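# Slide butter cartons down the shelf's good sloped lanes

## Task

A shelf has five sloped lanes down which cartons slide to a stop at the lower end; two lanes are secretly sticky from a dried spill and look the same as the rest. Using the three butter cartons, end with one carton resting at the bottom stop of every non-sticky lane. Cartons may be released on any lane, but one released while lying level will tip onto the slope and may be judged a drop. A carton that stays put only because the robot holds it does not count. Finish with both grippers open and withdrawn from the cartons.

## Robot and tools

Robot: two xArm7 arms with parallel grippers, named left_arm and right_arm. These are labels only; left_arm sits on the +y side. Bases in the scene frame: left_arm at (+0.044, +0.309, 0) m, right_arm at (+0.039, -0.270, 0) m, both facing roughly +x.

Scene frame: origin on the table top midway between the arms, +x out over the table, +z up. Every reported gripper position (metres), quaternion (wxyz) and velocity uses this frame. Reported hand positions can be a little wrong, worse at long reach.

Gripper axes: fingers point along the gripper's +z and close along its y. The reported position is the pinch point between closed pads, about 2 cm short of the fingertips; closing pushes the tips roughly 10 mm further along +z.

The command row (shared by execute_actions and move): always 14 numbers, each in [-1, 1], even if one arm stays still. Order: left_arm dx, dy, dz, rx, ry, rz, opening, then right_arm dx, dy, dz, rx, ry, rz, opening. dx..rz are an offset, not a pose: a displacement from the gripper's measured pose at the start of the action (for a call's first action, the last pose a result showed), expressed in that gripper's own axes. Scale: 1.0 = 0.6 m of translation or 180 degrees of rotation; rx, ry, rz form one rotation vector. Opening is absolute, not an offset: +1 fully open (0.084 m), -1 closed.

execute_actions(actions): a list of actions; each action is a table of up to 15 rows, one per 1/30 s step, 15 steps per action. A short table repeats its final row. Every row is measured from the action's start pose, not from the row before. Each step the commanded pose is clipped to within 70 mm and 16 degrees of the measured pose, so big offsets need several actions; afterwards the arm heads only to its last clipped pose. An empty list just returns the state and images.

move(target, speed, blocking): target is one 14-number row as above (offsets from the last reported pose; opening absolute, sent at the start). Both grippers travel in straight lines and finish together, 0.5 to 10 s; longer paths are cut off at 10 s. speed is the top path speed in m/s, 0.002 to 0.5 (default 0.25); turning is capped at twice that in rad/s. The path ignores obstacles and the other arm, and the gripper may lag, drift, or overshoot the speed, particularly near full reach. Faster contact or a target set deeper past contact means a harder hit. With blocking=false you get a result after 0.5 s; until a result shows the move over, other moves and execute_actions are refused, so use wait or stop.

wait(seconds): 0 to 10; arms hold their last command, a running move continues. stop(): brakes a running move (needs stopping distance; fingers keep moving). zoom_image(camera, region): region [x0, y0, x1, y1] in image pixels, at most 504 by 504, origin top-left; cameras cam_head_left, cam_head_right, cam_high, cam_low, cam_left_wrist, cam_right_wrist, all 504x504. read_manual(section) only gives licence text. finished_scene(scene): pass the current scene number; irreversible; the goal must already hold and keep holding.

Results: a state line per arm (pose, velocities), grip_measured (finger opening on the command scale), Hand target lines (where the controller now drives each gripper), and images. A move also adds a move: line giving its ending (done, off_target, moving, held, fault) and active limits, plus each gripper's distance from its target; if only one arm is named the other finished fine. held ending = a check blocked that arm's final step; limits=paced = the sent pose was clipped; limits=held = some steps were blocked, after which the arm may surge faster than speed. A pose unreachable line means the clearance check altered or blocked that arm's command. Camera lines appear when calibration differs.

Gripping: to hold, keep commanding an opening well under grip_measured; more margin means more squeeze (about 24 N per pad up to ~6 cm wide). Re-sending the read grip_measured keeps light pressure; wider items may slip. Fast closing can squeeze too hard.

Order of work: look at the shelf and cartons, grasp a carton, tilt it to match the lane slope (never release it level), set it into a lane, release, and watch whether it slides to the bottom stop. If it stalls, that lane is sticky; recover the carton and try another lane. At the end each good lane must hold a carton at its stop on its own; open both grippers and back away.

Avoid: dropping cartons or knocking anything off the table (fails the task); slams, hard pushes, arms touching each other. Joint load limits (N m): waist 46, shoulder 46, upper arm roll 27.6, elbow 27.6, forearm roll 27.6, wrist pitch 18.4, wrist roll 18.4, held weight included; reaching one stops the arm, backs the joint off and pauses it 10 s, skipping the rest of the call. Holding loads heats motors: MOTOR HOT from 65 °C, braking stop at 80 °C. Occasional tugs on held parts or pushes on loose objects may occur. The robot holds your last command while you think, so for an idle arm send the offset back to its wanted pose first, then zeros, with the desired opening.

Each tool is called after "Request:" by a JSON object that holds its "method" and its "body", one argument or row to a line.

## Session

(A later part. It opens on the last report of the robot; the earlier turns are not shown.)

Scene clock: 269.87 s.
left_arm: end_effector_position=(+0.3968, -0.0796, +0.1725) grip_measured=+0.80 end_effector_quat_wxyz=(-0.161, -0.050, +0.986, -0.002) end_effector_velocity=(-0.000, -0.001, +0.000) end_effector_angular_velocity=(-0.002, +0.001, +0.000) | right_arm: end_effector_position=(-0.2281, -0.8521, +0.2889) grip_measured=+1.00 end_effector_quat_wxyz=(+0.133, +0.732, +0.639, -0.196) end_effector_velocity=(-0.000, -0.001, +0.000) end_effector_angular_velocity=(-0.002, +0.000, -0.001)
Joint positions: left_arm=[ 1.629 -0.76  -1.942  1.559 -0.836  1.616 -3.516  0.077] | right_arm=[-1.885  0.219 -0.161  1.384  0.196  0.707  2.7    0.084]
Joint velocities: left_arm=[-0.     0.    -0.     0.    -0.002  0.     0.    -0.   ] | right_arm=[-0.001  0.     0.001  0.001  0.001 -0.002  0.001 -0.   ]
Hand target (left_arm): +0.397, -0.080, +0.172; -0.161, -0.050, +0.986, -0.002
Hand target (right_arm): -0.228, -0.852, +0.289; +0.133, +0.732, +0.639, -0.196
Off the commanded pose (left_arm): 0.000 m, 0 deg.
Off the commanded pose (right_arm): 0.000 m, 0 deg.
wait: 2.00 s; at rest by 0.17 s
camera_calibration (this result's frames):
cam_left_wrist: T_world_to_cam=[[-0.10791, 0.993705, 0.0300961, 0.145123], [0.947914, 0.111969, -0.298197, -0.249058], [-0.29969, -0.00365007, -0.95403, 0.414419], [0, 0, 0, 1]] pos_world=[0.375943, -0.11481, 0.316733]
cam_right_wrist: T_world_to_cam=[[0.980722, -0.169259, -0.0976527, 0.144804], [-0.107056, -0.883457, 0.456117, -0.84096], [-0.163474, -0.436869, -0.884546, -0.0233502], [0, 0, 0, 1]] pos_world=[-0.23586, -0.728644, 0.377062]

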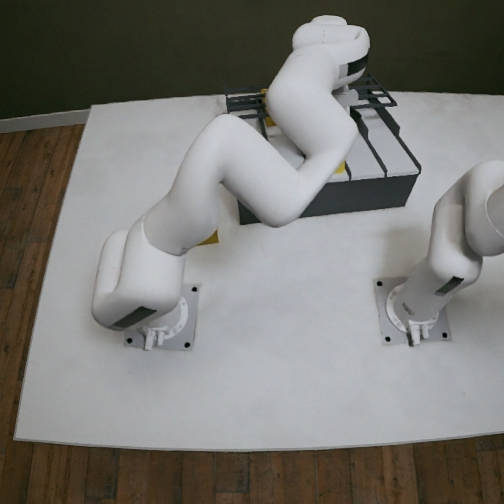

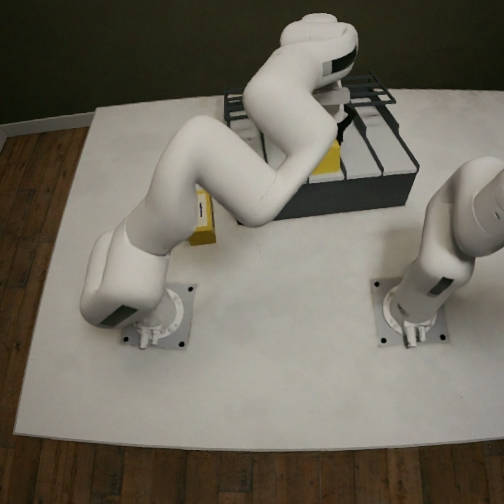

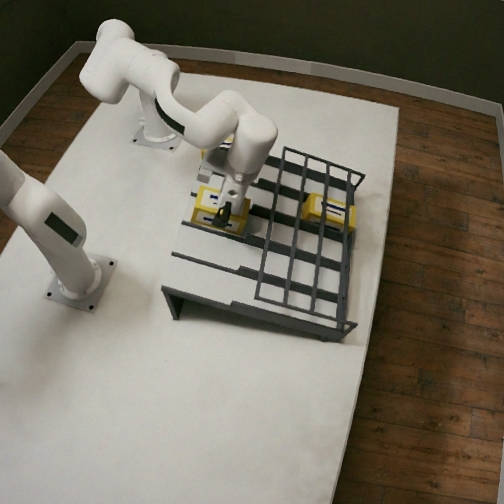

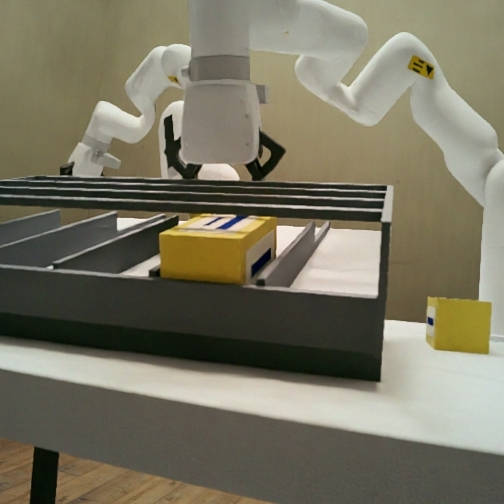

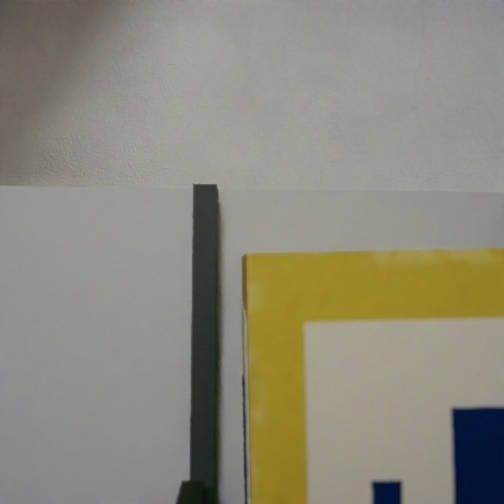

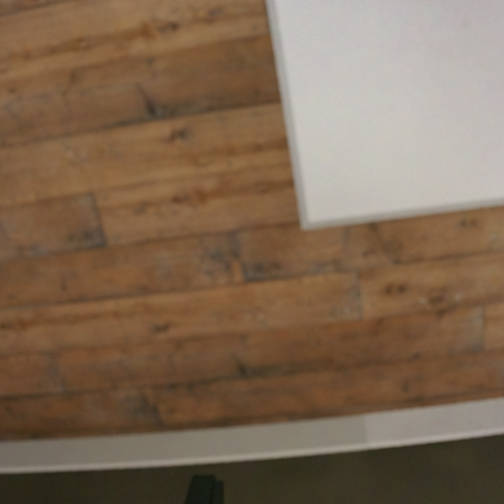

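Request:
{"method": "execute_actions", "body": {
  "actions": []
}}

Request:
{"method": "move", "body": {
  "target": [0,0,0,0,0,0,0.2,0,0,0,0,0,0,1]
}}

Request:
{"method": "move", "body": {
  "target": [0,0,-0.05,0,0,0,0.2,0,0,0,0,0,0,1],
  "speed": 0.1
}}

Request:
{"method": "move", "body": {
  "target": [0,-0.145,0,0,0,0,0.2,0,0,0,0,0,0,1],
  "speed": 0.1
}}

Request:
{"method": "move", "body": {
  "target": [-0.008,0,0.04,0,0,0,0.2,0,0,0,0,0,0,1],
  "speed": 0.03
}}

Scene clock: 298.40 s.
left_arm: end_effector_position=(+0.3968, -0.0796, +0.1725) grip_measured=+0.80 end_effector_quat_wxyz=(-0.161, -0.050, +0.986, -0.002) end_effector_velocity=(+0.000, +0.000, -0.000) end_effector_angular_velocity=(+0.001, -0.000, -0.000) | right_arm: end_effector_position=(-0.2281, -0.8521, +0.2889) grip_measured=+1.00 end_effector_quat_wxyz=(+0.133, +0.732, +0.639, -0.196) end_effector_velocity=(+0.000, +0.000, +0.000) end_effector_angular_velocity=(-0.000, +0.000, +0.000)
Joint positions: left_arm=[ 1.629 -0.76  -1.942  1.559 -0.836  1.616 -3.516  0.077] | right_arm=[-1.885  0.219 -0.161  1.384  0.196  0.707  2.7    0.084]
Joint velocities: left_arm=[-0.    -0.     0.    -0.     0.001  0.    -0.     0.   ] | right_arm=[-0.    -0.001  0.001 -0.    -0.    -0.     0.    -0.   ]
Hand target (left_arm): +0.397, -0.080, +0.172; -0.161, -0.050, +0.986, -0.002
Hand target (right_arm): -0.228, -0.852, +0.289; +0.133, +0.732, +0.639, -0.196
Off the commanded pose (left_arm): 0.000 m, 0 deg.
Off the commanded pose (right_arm): 0.000 m, 0 deg.
camera_calibration (this result's frames):
cam_left_wrist: T_world_to_cam=[[-0.10791, 0.993705, 0.0300961, 0.145123], [0.947914, 0.111969, -0.298197, -0.249058], [-0.29969, -0.0036501, -0.95403, 0.414419], [0, 0, 0, 1]] pos_world=[0.375943, -0.11481, 0.316732]
cam_right_wrist: T_world_to_cam=[[0.980722, -0.169259, -0.0976527, 0.144804], [-0.107056, -0.883457, 0.456117, -0.84096], [-0.163474, -0.436869, -0.884546, -0.0233503], [0, 0, 0, 1]] pos_world=[-0.23586, -0.728644, 0.377062]

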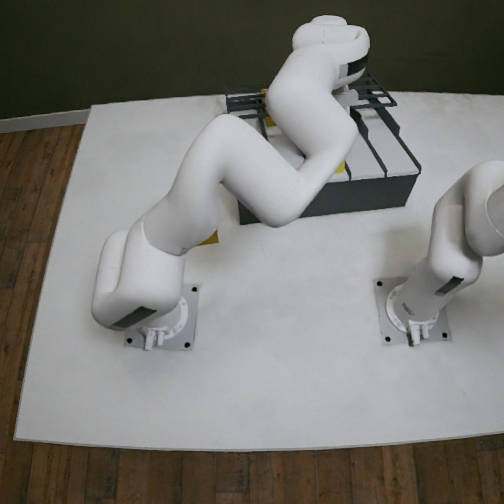

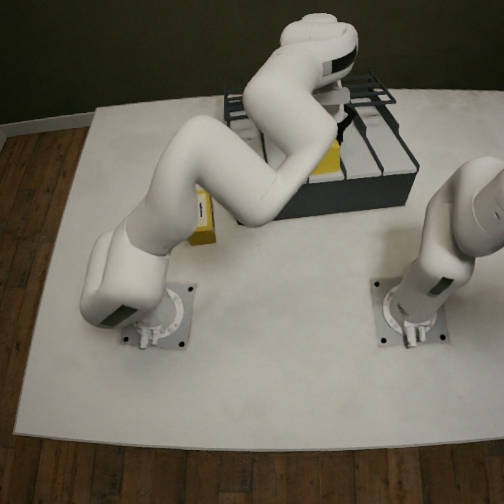

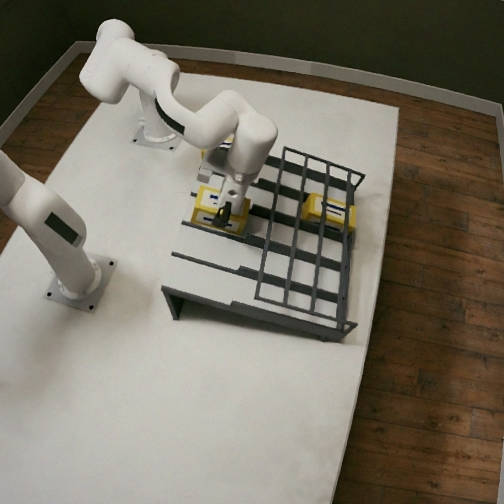

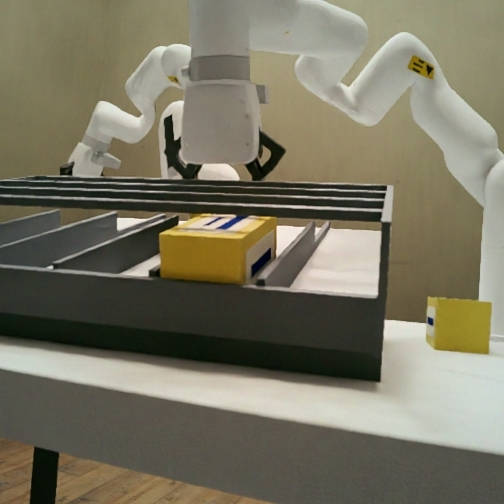

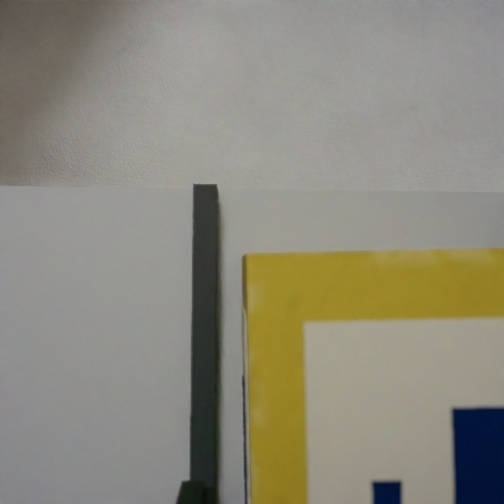

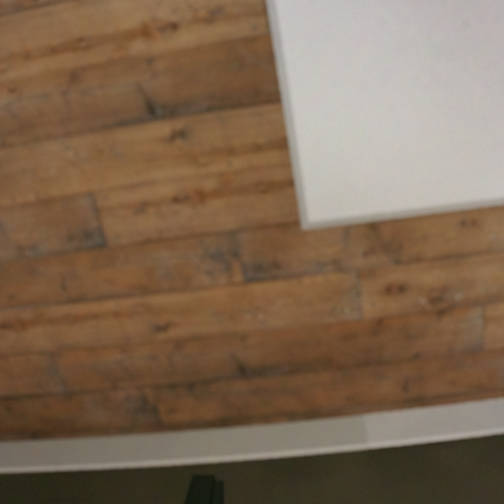

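Scene clock: 298.90 s.
left_arm: end_effector_position=(+0.3973, -0.0791, +0.1726) grip_measured=+0.47 end_effector_quat_wxyz=(-0.161, -0.051, +0.986, -0.002) end_effector_velocity=(-0.001, -0.001, -0.000) end_effector_angular_velocity=(-0.001, +0.001, -0.001) | right_arm: end_effector_position=(-0.2281, -0.8521, +0.2889) grip_measured=+1.00 end_effector_quat_wxyz=(+0.133, +0.732, +0.639, -0.196) end_effector_velocity=(+0.001, -0.000, -0.001) end_effector_angular_velocity=(+0.002, +0.000, +0.003)
Joint positions: left_arm=[ 1.629 -0.76  -1.941  1.559 -0.836  1.615 -3.515  0.064] | right_arm=[-1.885  0.219 -0.161  1.384  0.196  0.707  2.7    0.084]
Joint velocities: left_arm=[-0.001 -0.    -0.     0.    -0.002  0.001 -0.     0.   ] | right_arm=[ 0.     0.     0.002 -0.    -0.002  0.002  0.    -0.   ]
Hand target (left_arm): +0.397, -0.080, +0.172; -0.161, -0.050, +0.986, -0.002
Hand target (right_arm): -0.228, -0.852, +0.289; +0.133, +0.732, +0.639, -0.196
Off the commanded pose (left_arm): 0.001 m, 0 deg.
Off the commanded pose (right_arm): 0.000 m, 0 deg.
move: done
camera_calibration (this result's frames):
cam_left_wrist: T_world_to_cam=[[-0.109015, 0.993578, 0.0303172, 0.145071], [0.948, 0.113092, -0.297499, -0.249616], [-0.299017, -0.00369115, -0.954241, 0.414504], [0, 0, 0, 1]] pos_world=[0.376395, -0.11438, 0.316878]
cam_right_wrist: T_world_to_cam=[[0.980722, -0.169259, -0.097653, 0.144805], [-0.107056, -0.883457, 0.456117, -0.84096], [-0.163474, -0.436869, -0.884546, -0.0233503], [0, 0, 0, 1]] pos_world=[-0.23586, -0.728644, 0.377062]

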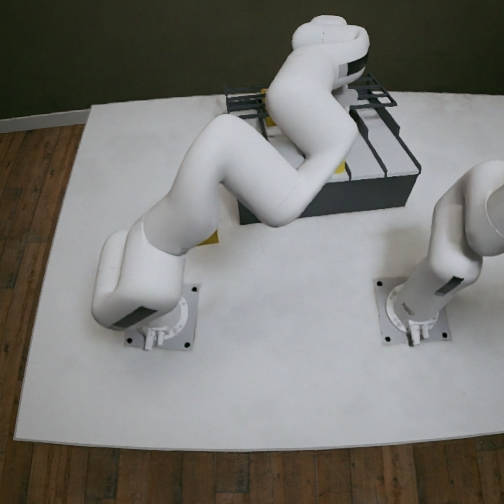

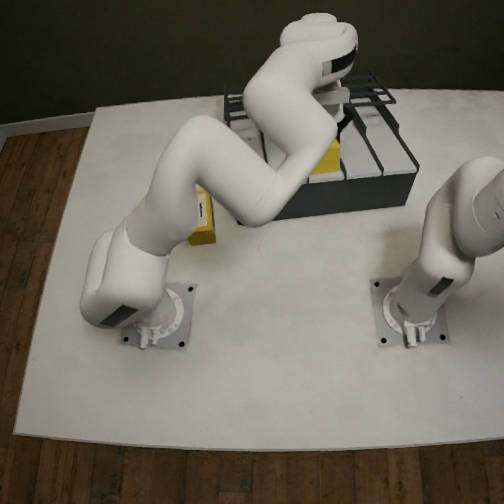

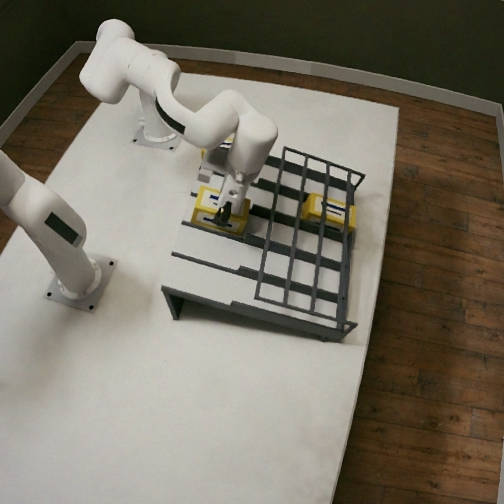

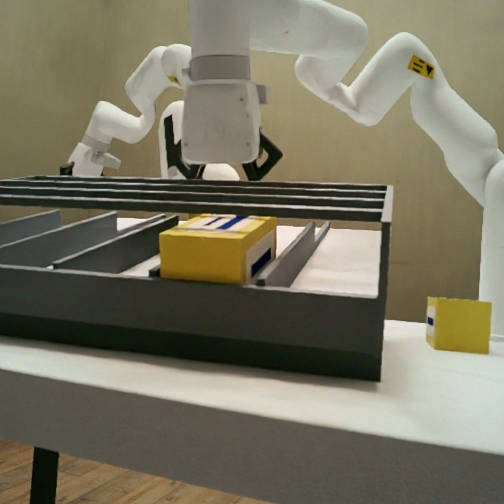

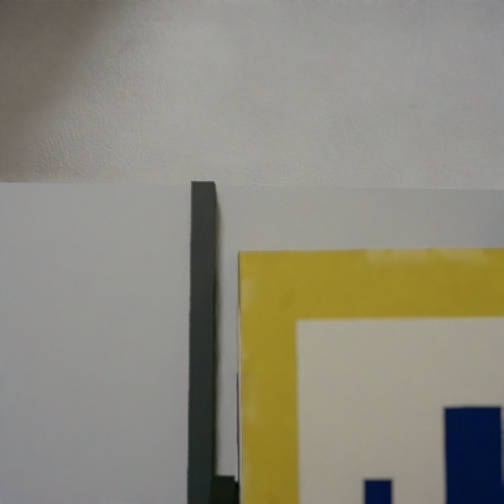

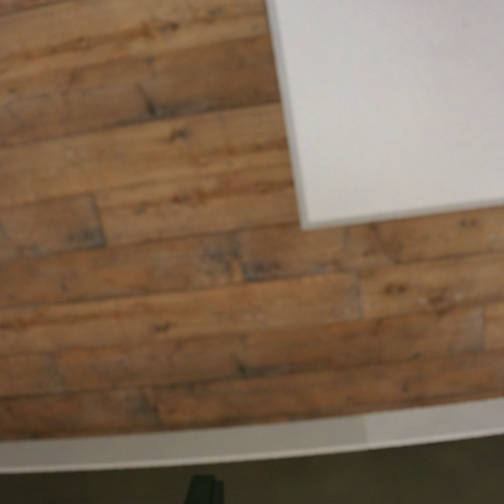

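Scene clock: 299.67 s.
left_arm: end_effector_position=(+0.4065, -0.0787, +0.2006) grip_measured=+0.47 end_effector_quat_wxyz=(-0.161, -0.051, +0.986, -0.002) end_effector_velocity=(-0.002, -0.002, +0.000) end_effector_angular_velocity=(+0.002, +0.002, -0.005) | right_arm: end_effector_position=(-0.2281, -0.8521, +0.2889) grip_measured=+1.00 end_effector_quat_wxyz=(+0.133, +0.732, +0.639, -0.196) end_effector_velocity=(-0.000, -0.000, +0.001) end_effector_angular_velocity=(-0.003, +0.000, -0.002)
Joint positions: left_arm=[ 1.674 -0.748 -1.938  1.643 -0.816  1.684 -3.535  0.064] | right_arm=[-1.885  0.219 -0.161  1.384  0.196  0.707  2.7    0.084]
Joint velocities: left_arm=[ 0.001 -0.001 -0.004  0.007  0.001  0.005 -0.001 -0.   ] | right_arm=[-0.001 -0.001  0.001  0.001  0.    -0.001  0.002  0.   ]
Hand target (left_arm): +0.407, -0.079, +0.201; -0.161, -0.051, +0.986, -0.002
Hand target (right_arm): -0.228, -0.852, +0.289; +0.133, +0.732, +0.639, -0.196
Off the commanded pose (left_arm): 0.001 m, 0 deg.
Off the commanded pose (right_arm): 0.000 m, 0 deg.
move: done
camera_calibration (this result's frames):
cam_left_wrist: T_world_to_cam=[[-0.108501, 0.993625, 0.0306165, 0.144579], [0.947835, 0.112688, -0.298177, -0.249877], [-0.299726, -0.00333294, -0.954019, 0.444235], [0, 0, 0, 1]] pos_world=[0.385678, -0.114018, 0.344875]
cam_right_wrist: T_world_to_cam=[[0.980722, -0.169259, -0.0976529, 0.144805], [-0.107056, -0.883457, 0.456117, -0.84096], [-0.163474, -0.436869, -0.884546, -0.0233504], [0, 0, 0, 1]] pos_world=[-0.23586, -0.728644, 0.377062]

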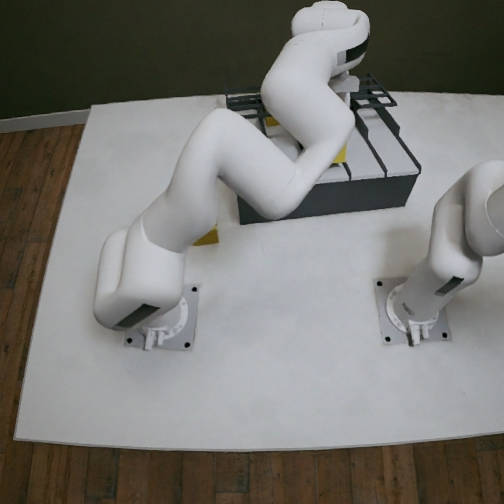

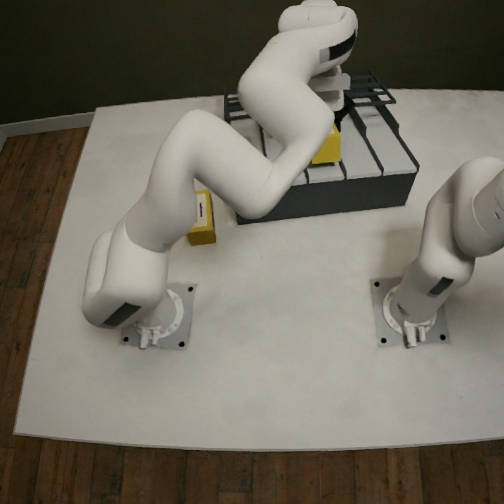

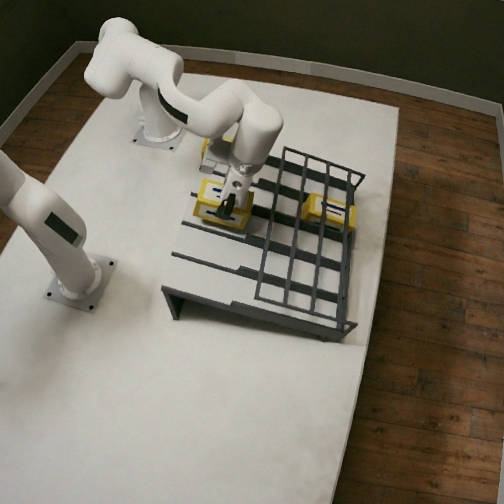

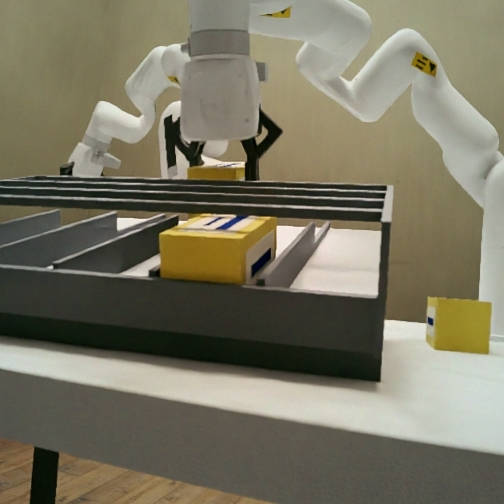

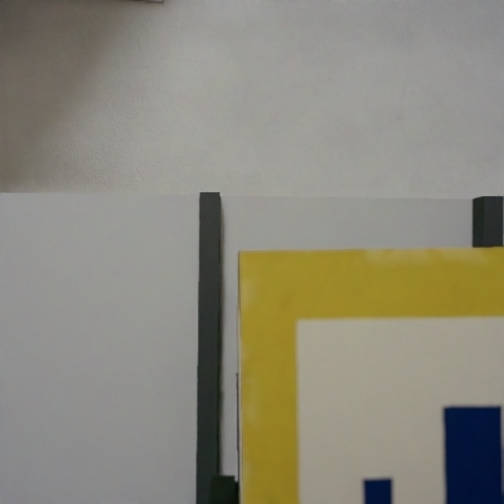

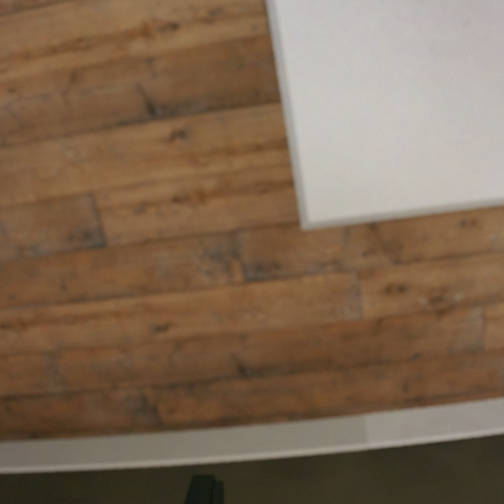

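Scene clock: 300.93 s.
left_arm: end_effector_position=(+0.4156, -0.1650, +0.1994) grip_measured=+0.47 end_effector_quat_wxyz=(-0.161, -0.051, +0.986, -0.002) end_effector_velocity=(-0.002, -0.004, +0.001) end_effector_angular_velocity=(-0.002, +0.004, -0.005) | right_arm: end_effector_position=(-0.2281, -0.8521, +0.2889) grip_measured=+1.00 end_effector_quat_wxyz=(+0.133, +0.732, +0.639, -0.196) end_effector_velocity=(+0.000, -0.000, -0.000) end_effector_angular_velocity=(+0.001, +0.001, +0.001)
Joint positions: left_arm=[ 1.877 -0.923 -2.083  2.063 -0.934  1.792 -3.719  0.064] | right_arm=[-1.885  0.219 -0.161  1.384  0.196  0.707  2.7    0.084]
Joint velocities: left_arm=[ 0.006 -0.006 -0.006  0.019 -0.005  0.008 -0.006  0.   ] | right_arm=[ 0.001  0.001 -0.001  0.    -0.001  0.    -0.    -0.   ]
Hand target (left_arm): +0.415, -0.165, +0.199; -0.162, -0.051, +0.986, -0.002
Hand target (right_arm): -0.228, -0.852, +0.289; +0.133, +0.732, +0.639, -0.196
Off the commanded pose (left_arm): 0.000 m, 0 deg.
Off the commanded pose (right_arm): 0.000 m, 0 deg.
move: done
camera_calibration (this result's frames):
cam_left_wrist: T_world_to_cam=[[-0.108971, 0.993569, 0.0307406, 0.231501], [0.947855, 0.113175, -0.29793, -0.249096], [-0.299493, -0.00332821, -0.954093, 0.445472], [0, 0, 0, 1]] pos_world=[0.39475, -0.200338, 0.343692]
cam_right_wrist: T_world_to_cam=[[0.980722, -0.169259, -0.097653, 0.144805], [-0.107056, -0.883457, 0.456117, -0.84096], [-0.163474, -0.436869, -0.884546, -0.0233502], [0, 0, 0, 1]] pos_world=[-0.23586, -0.728644, 0.377062]

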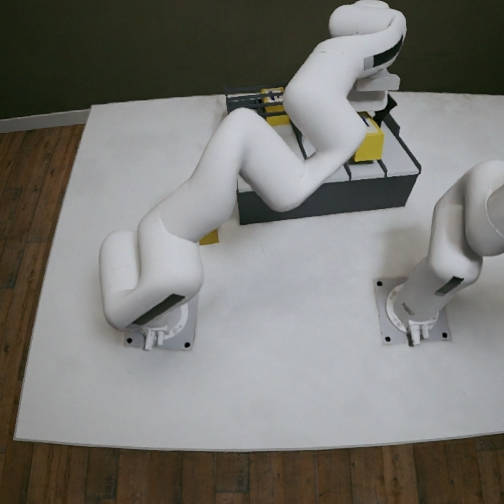

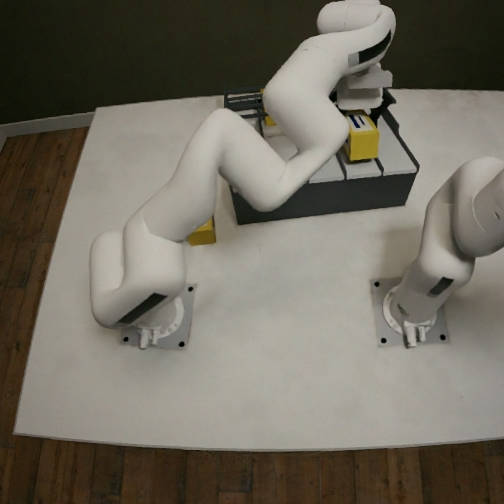

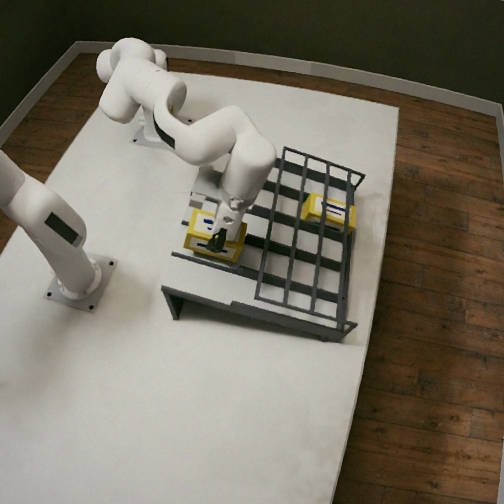

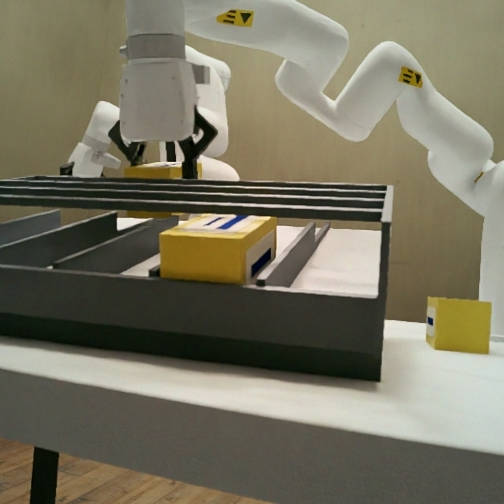

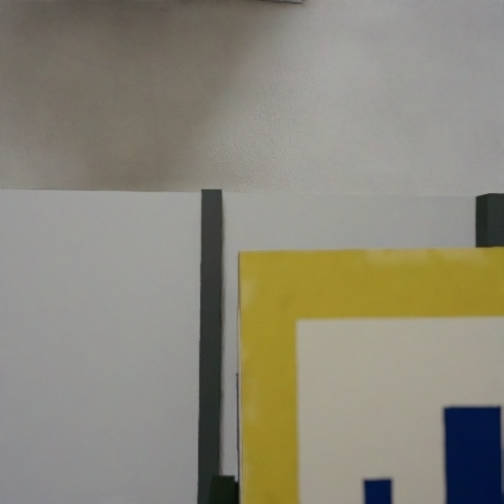

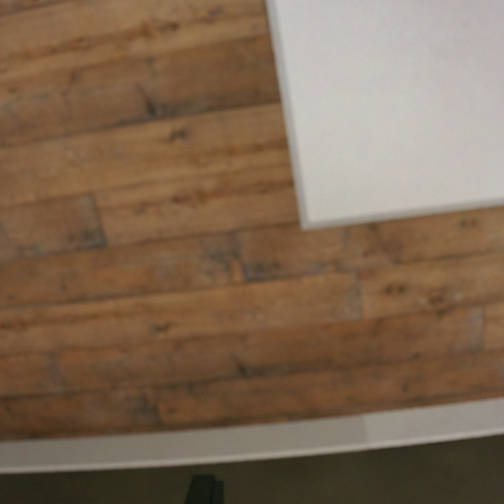

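Scene clock: 302.03 s.
left_arm: end_effector_position=(+0.4126, -0.1649, +0.1754) grip_measured=+0.47 end_effector_quat_wxyz=(-0.161, -0.051, +0.986, -0.002) end_effector_velocity=(+0.001, -0.000, +0.001) end_effector_angular_velocity=(-0.004, -0.003, +0.001) | right_arm: end_effector_position=(-0.2281, -0.8521, +0.2889) grip_measured=+1.00 end_effector_quat_wxyz=(+0.133, +0.732, +0.639, -0.196) end_effector_velocity=(-0.000, +0.000, +0.001) end_effector_angular_velocity=(-0.001, +0.000, -0.000)
Joint positions: left_arm=[ 1.841 -0.934 -2.082  1.99  -0.941  1.736 -3.693  0.064] | right_arm=[-1.885  0.219 -0.161  1.384  0.196  0.707  2.7    0.084]
Joint velocities: left_arm=[-0.002  0.002  0.002 -0.002 -0.003 -0.003  0.001 -0.   ] | right_arm=[-0.001 -0.001  0.001  0.    -0.    -0.    -0.    -0.   ]
Hand target (left_arm): +0.413, -0.165, +0.175; -0.161, -0.051, +0.986, -0.002
Hand target (right_arm): -0.228, -0.852, +0.289; +0.133, +0.732, +0.639, -0.196
Off the commanded pose (left_arm): 0.000 m, 0 deg.
Off the commanded pose (right_arm): 0.000 m, 0 deg.
move: done
camera_calibration (this result's frames):
cam_left_wrist: T_world_to_cam=[[-0.109133, 0.993556, 0.0306119, 0.231899], [0.947956, 0.113292, -0.297565, -0.25352], [-0.299115, -0.00345545, -0.954211, 0.421473], [0, 0, 0, 1]] pos_world=[0.391702, -0.200227, 0.319636]
cam_right_wrist: T_world_to_cam=[[0.980722, -0.169259, -0.0976529, 0.144805], [-0.107056, -0.883457, 0.456117, -0.84096], [-0.163474, -0.436869, -0.884546, -0.0233504], [0, 0, 0, 1]] pos_world=[-0.23586, -0.728644, 0.377062]

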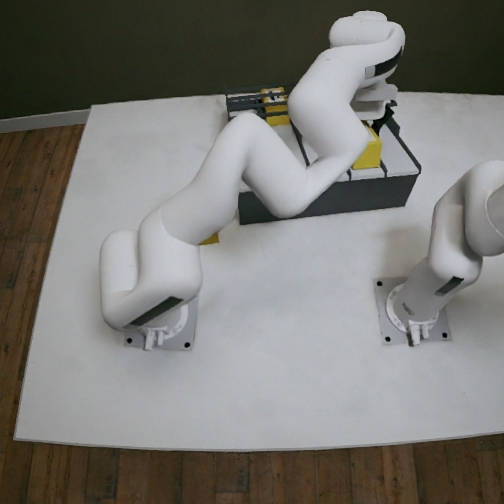

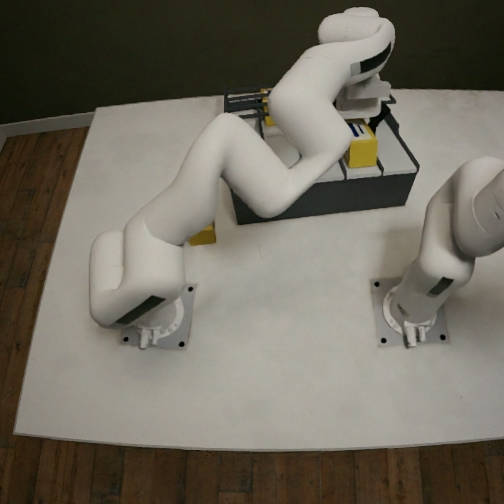

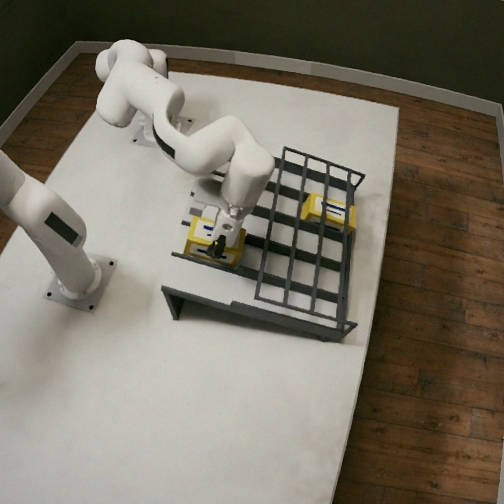

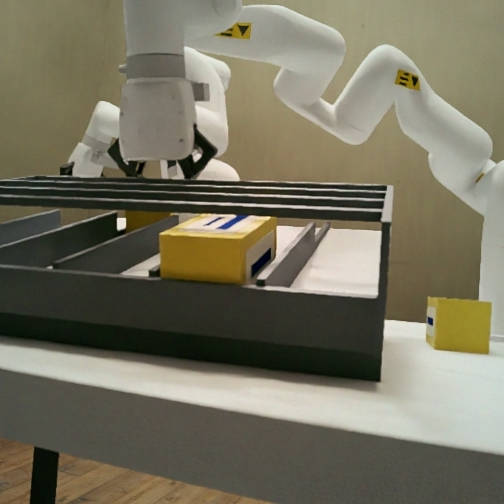

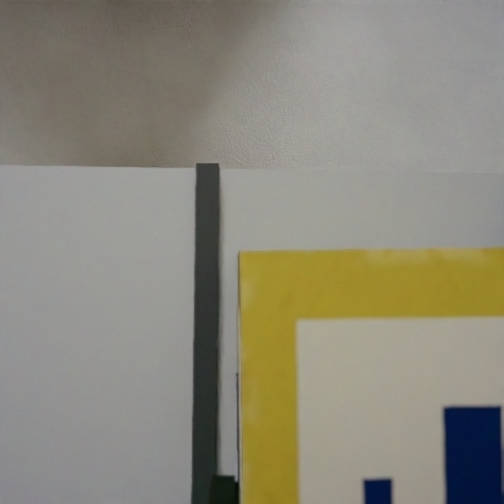

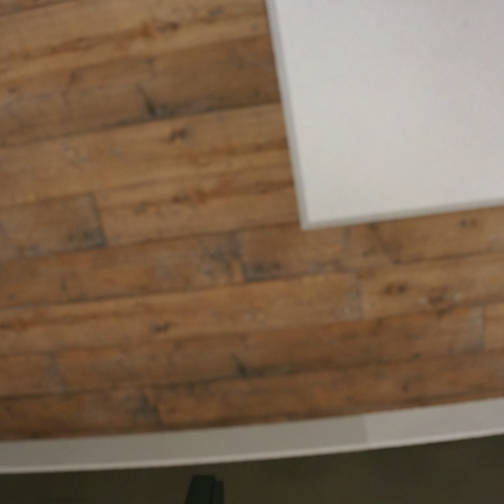

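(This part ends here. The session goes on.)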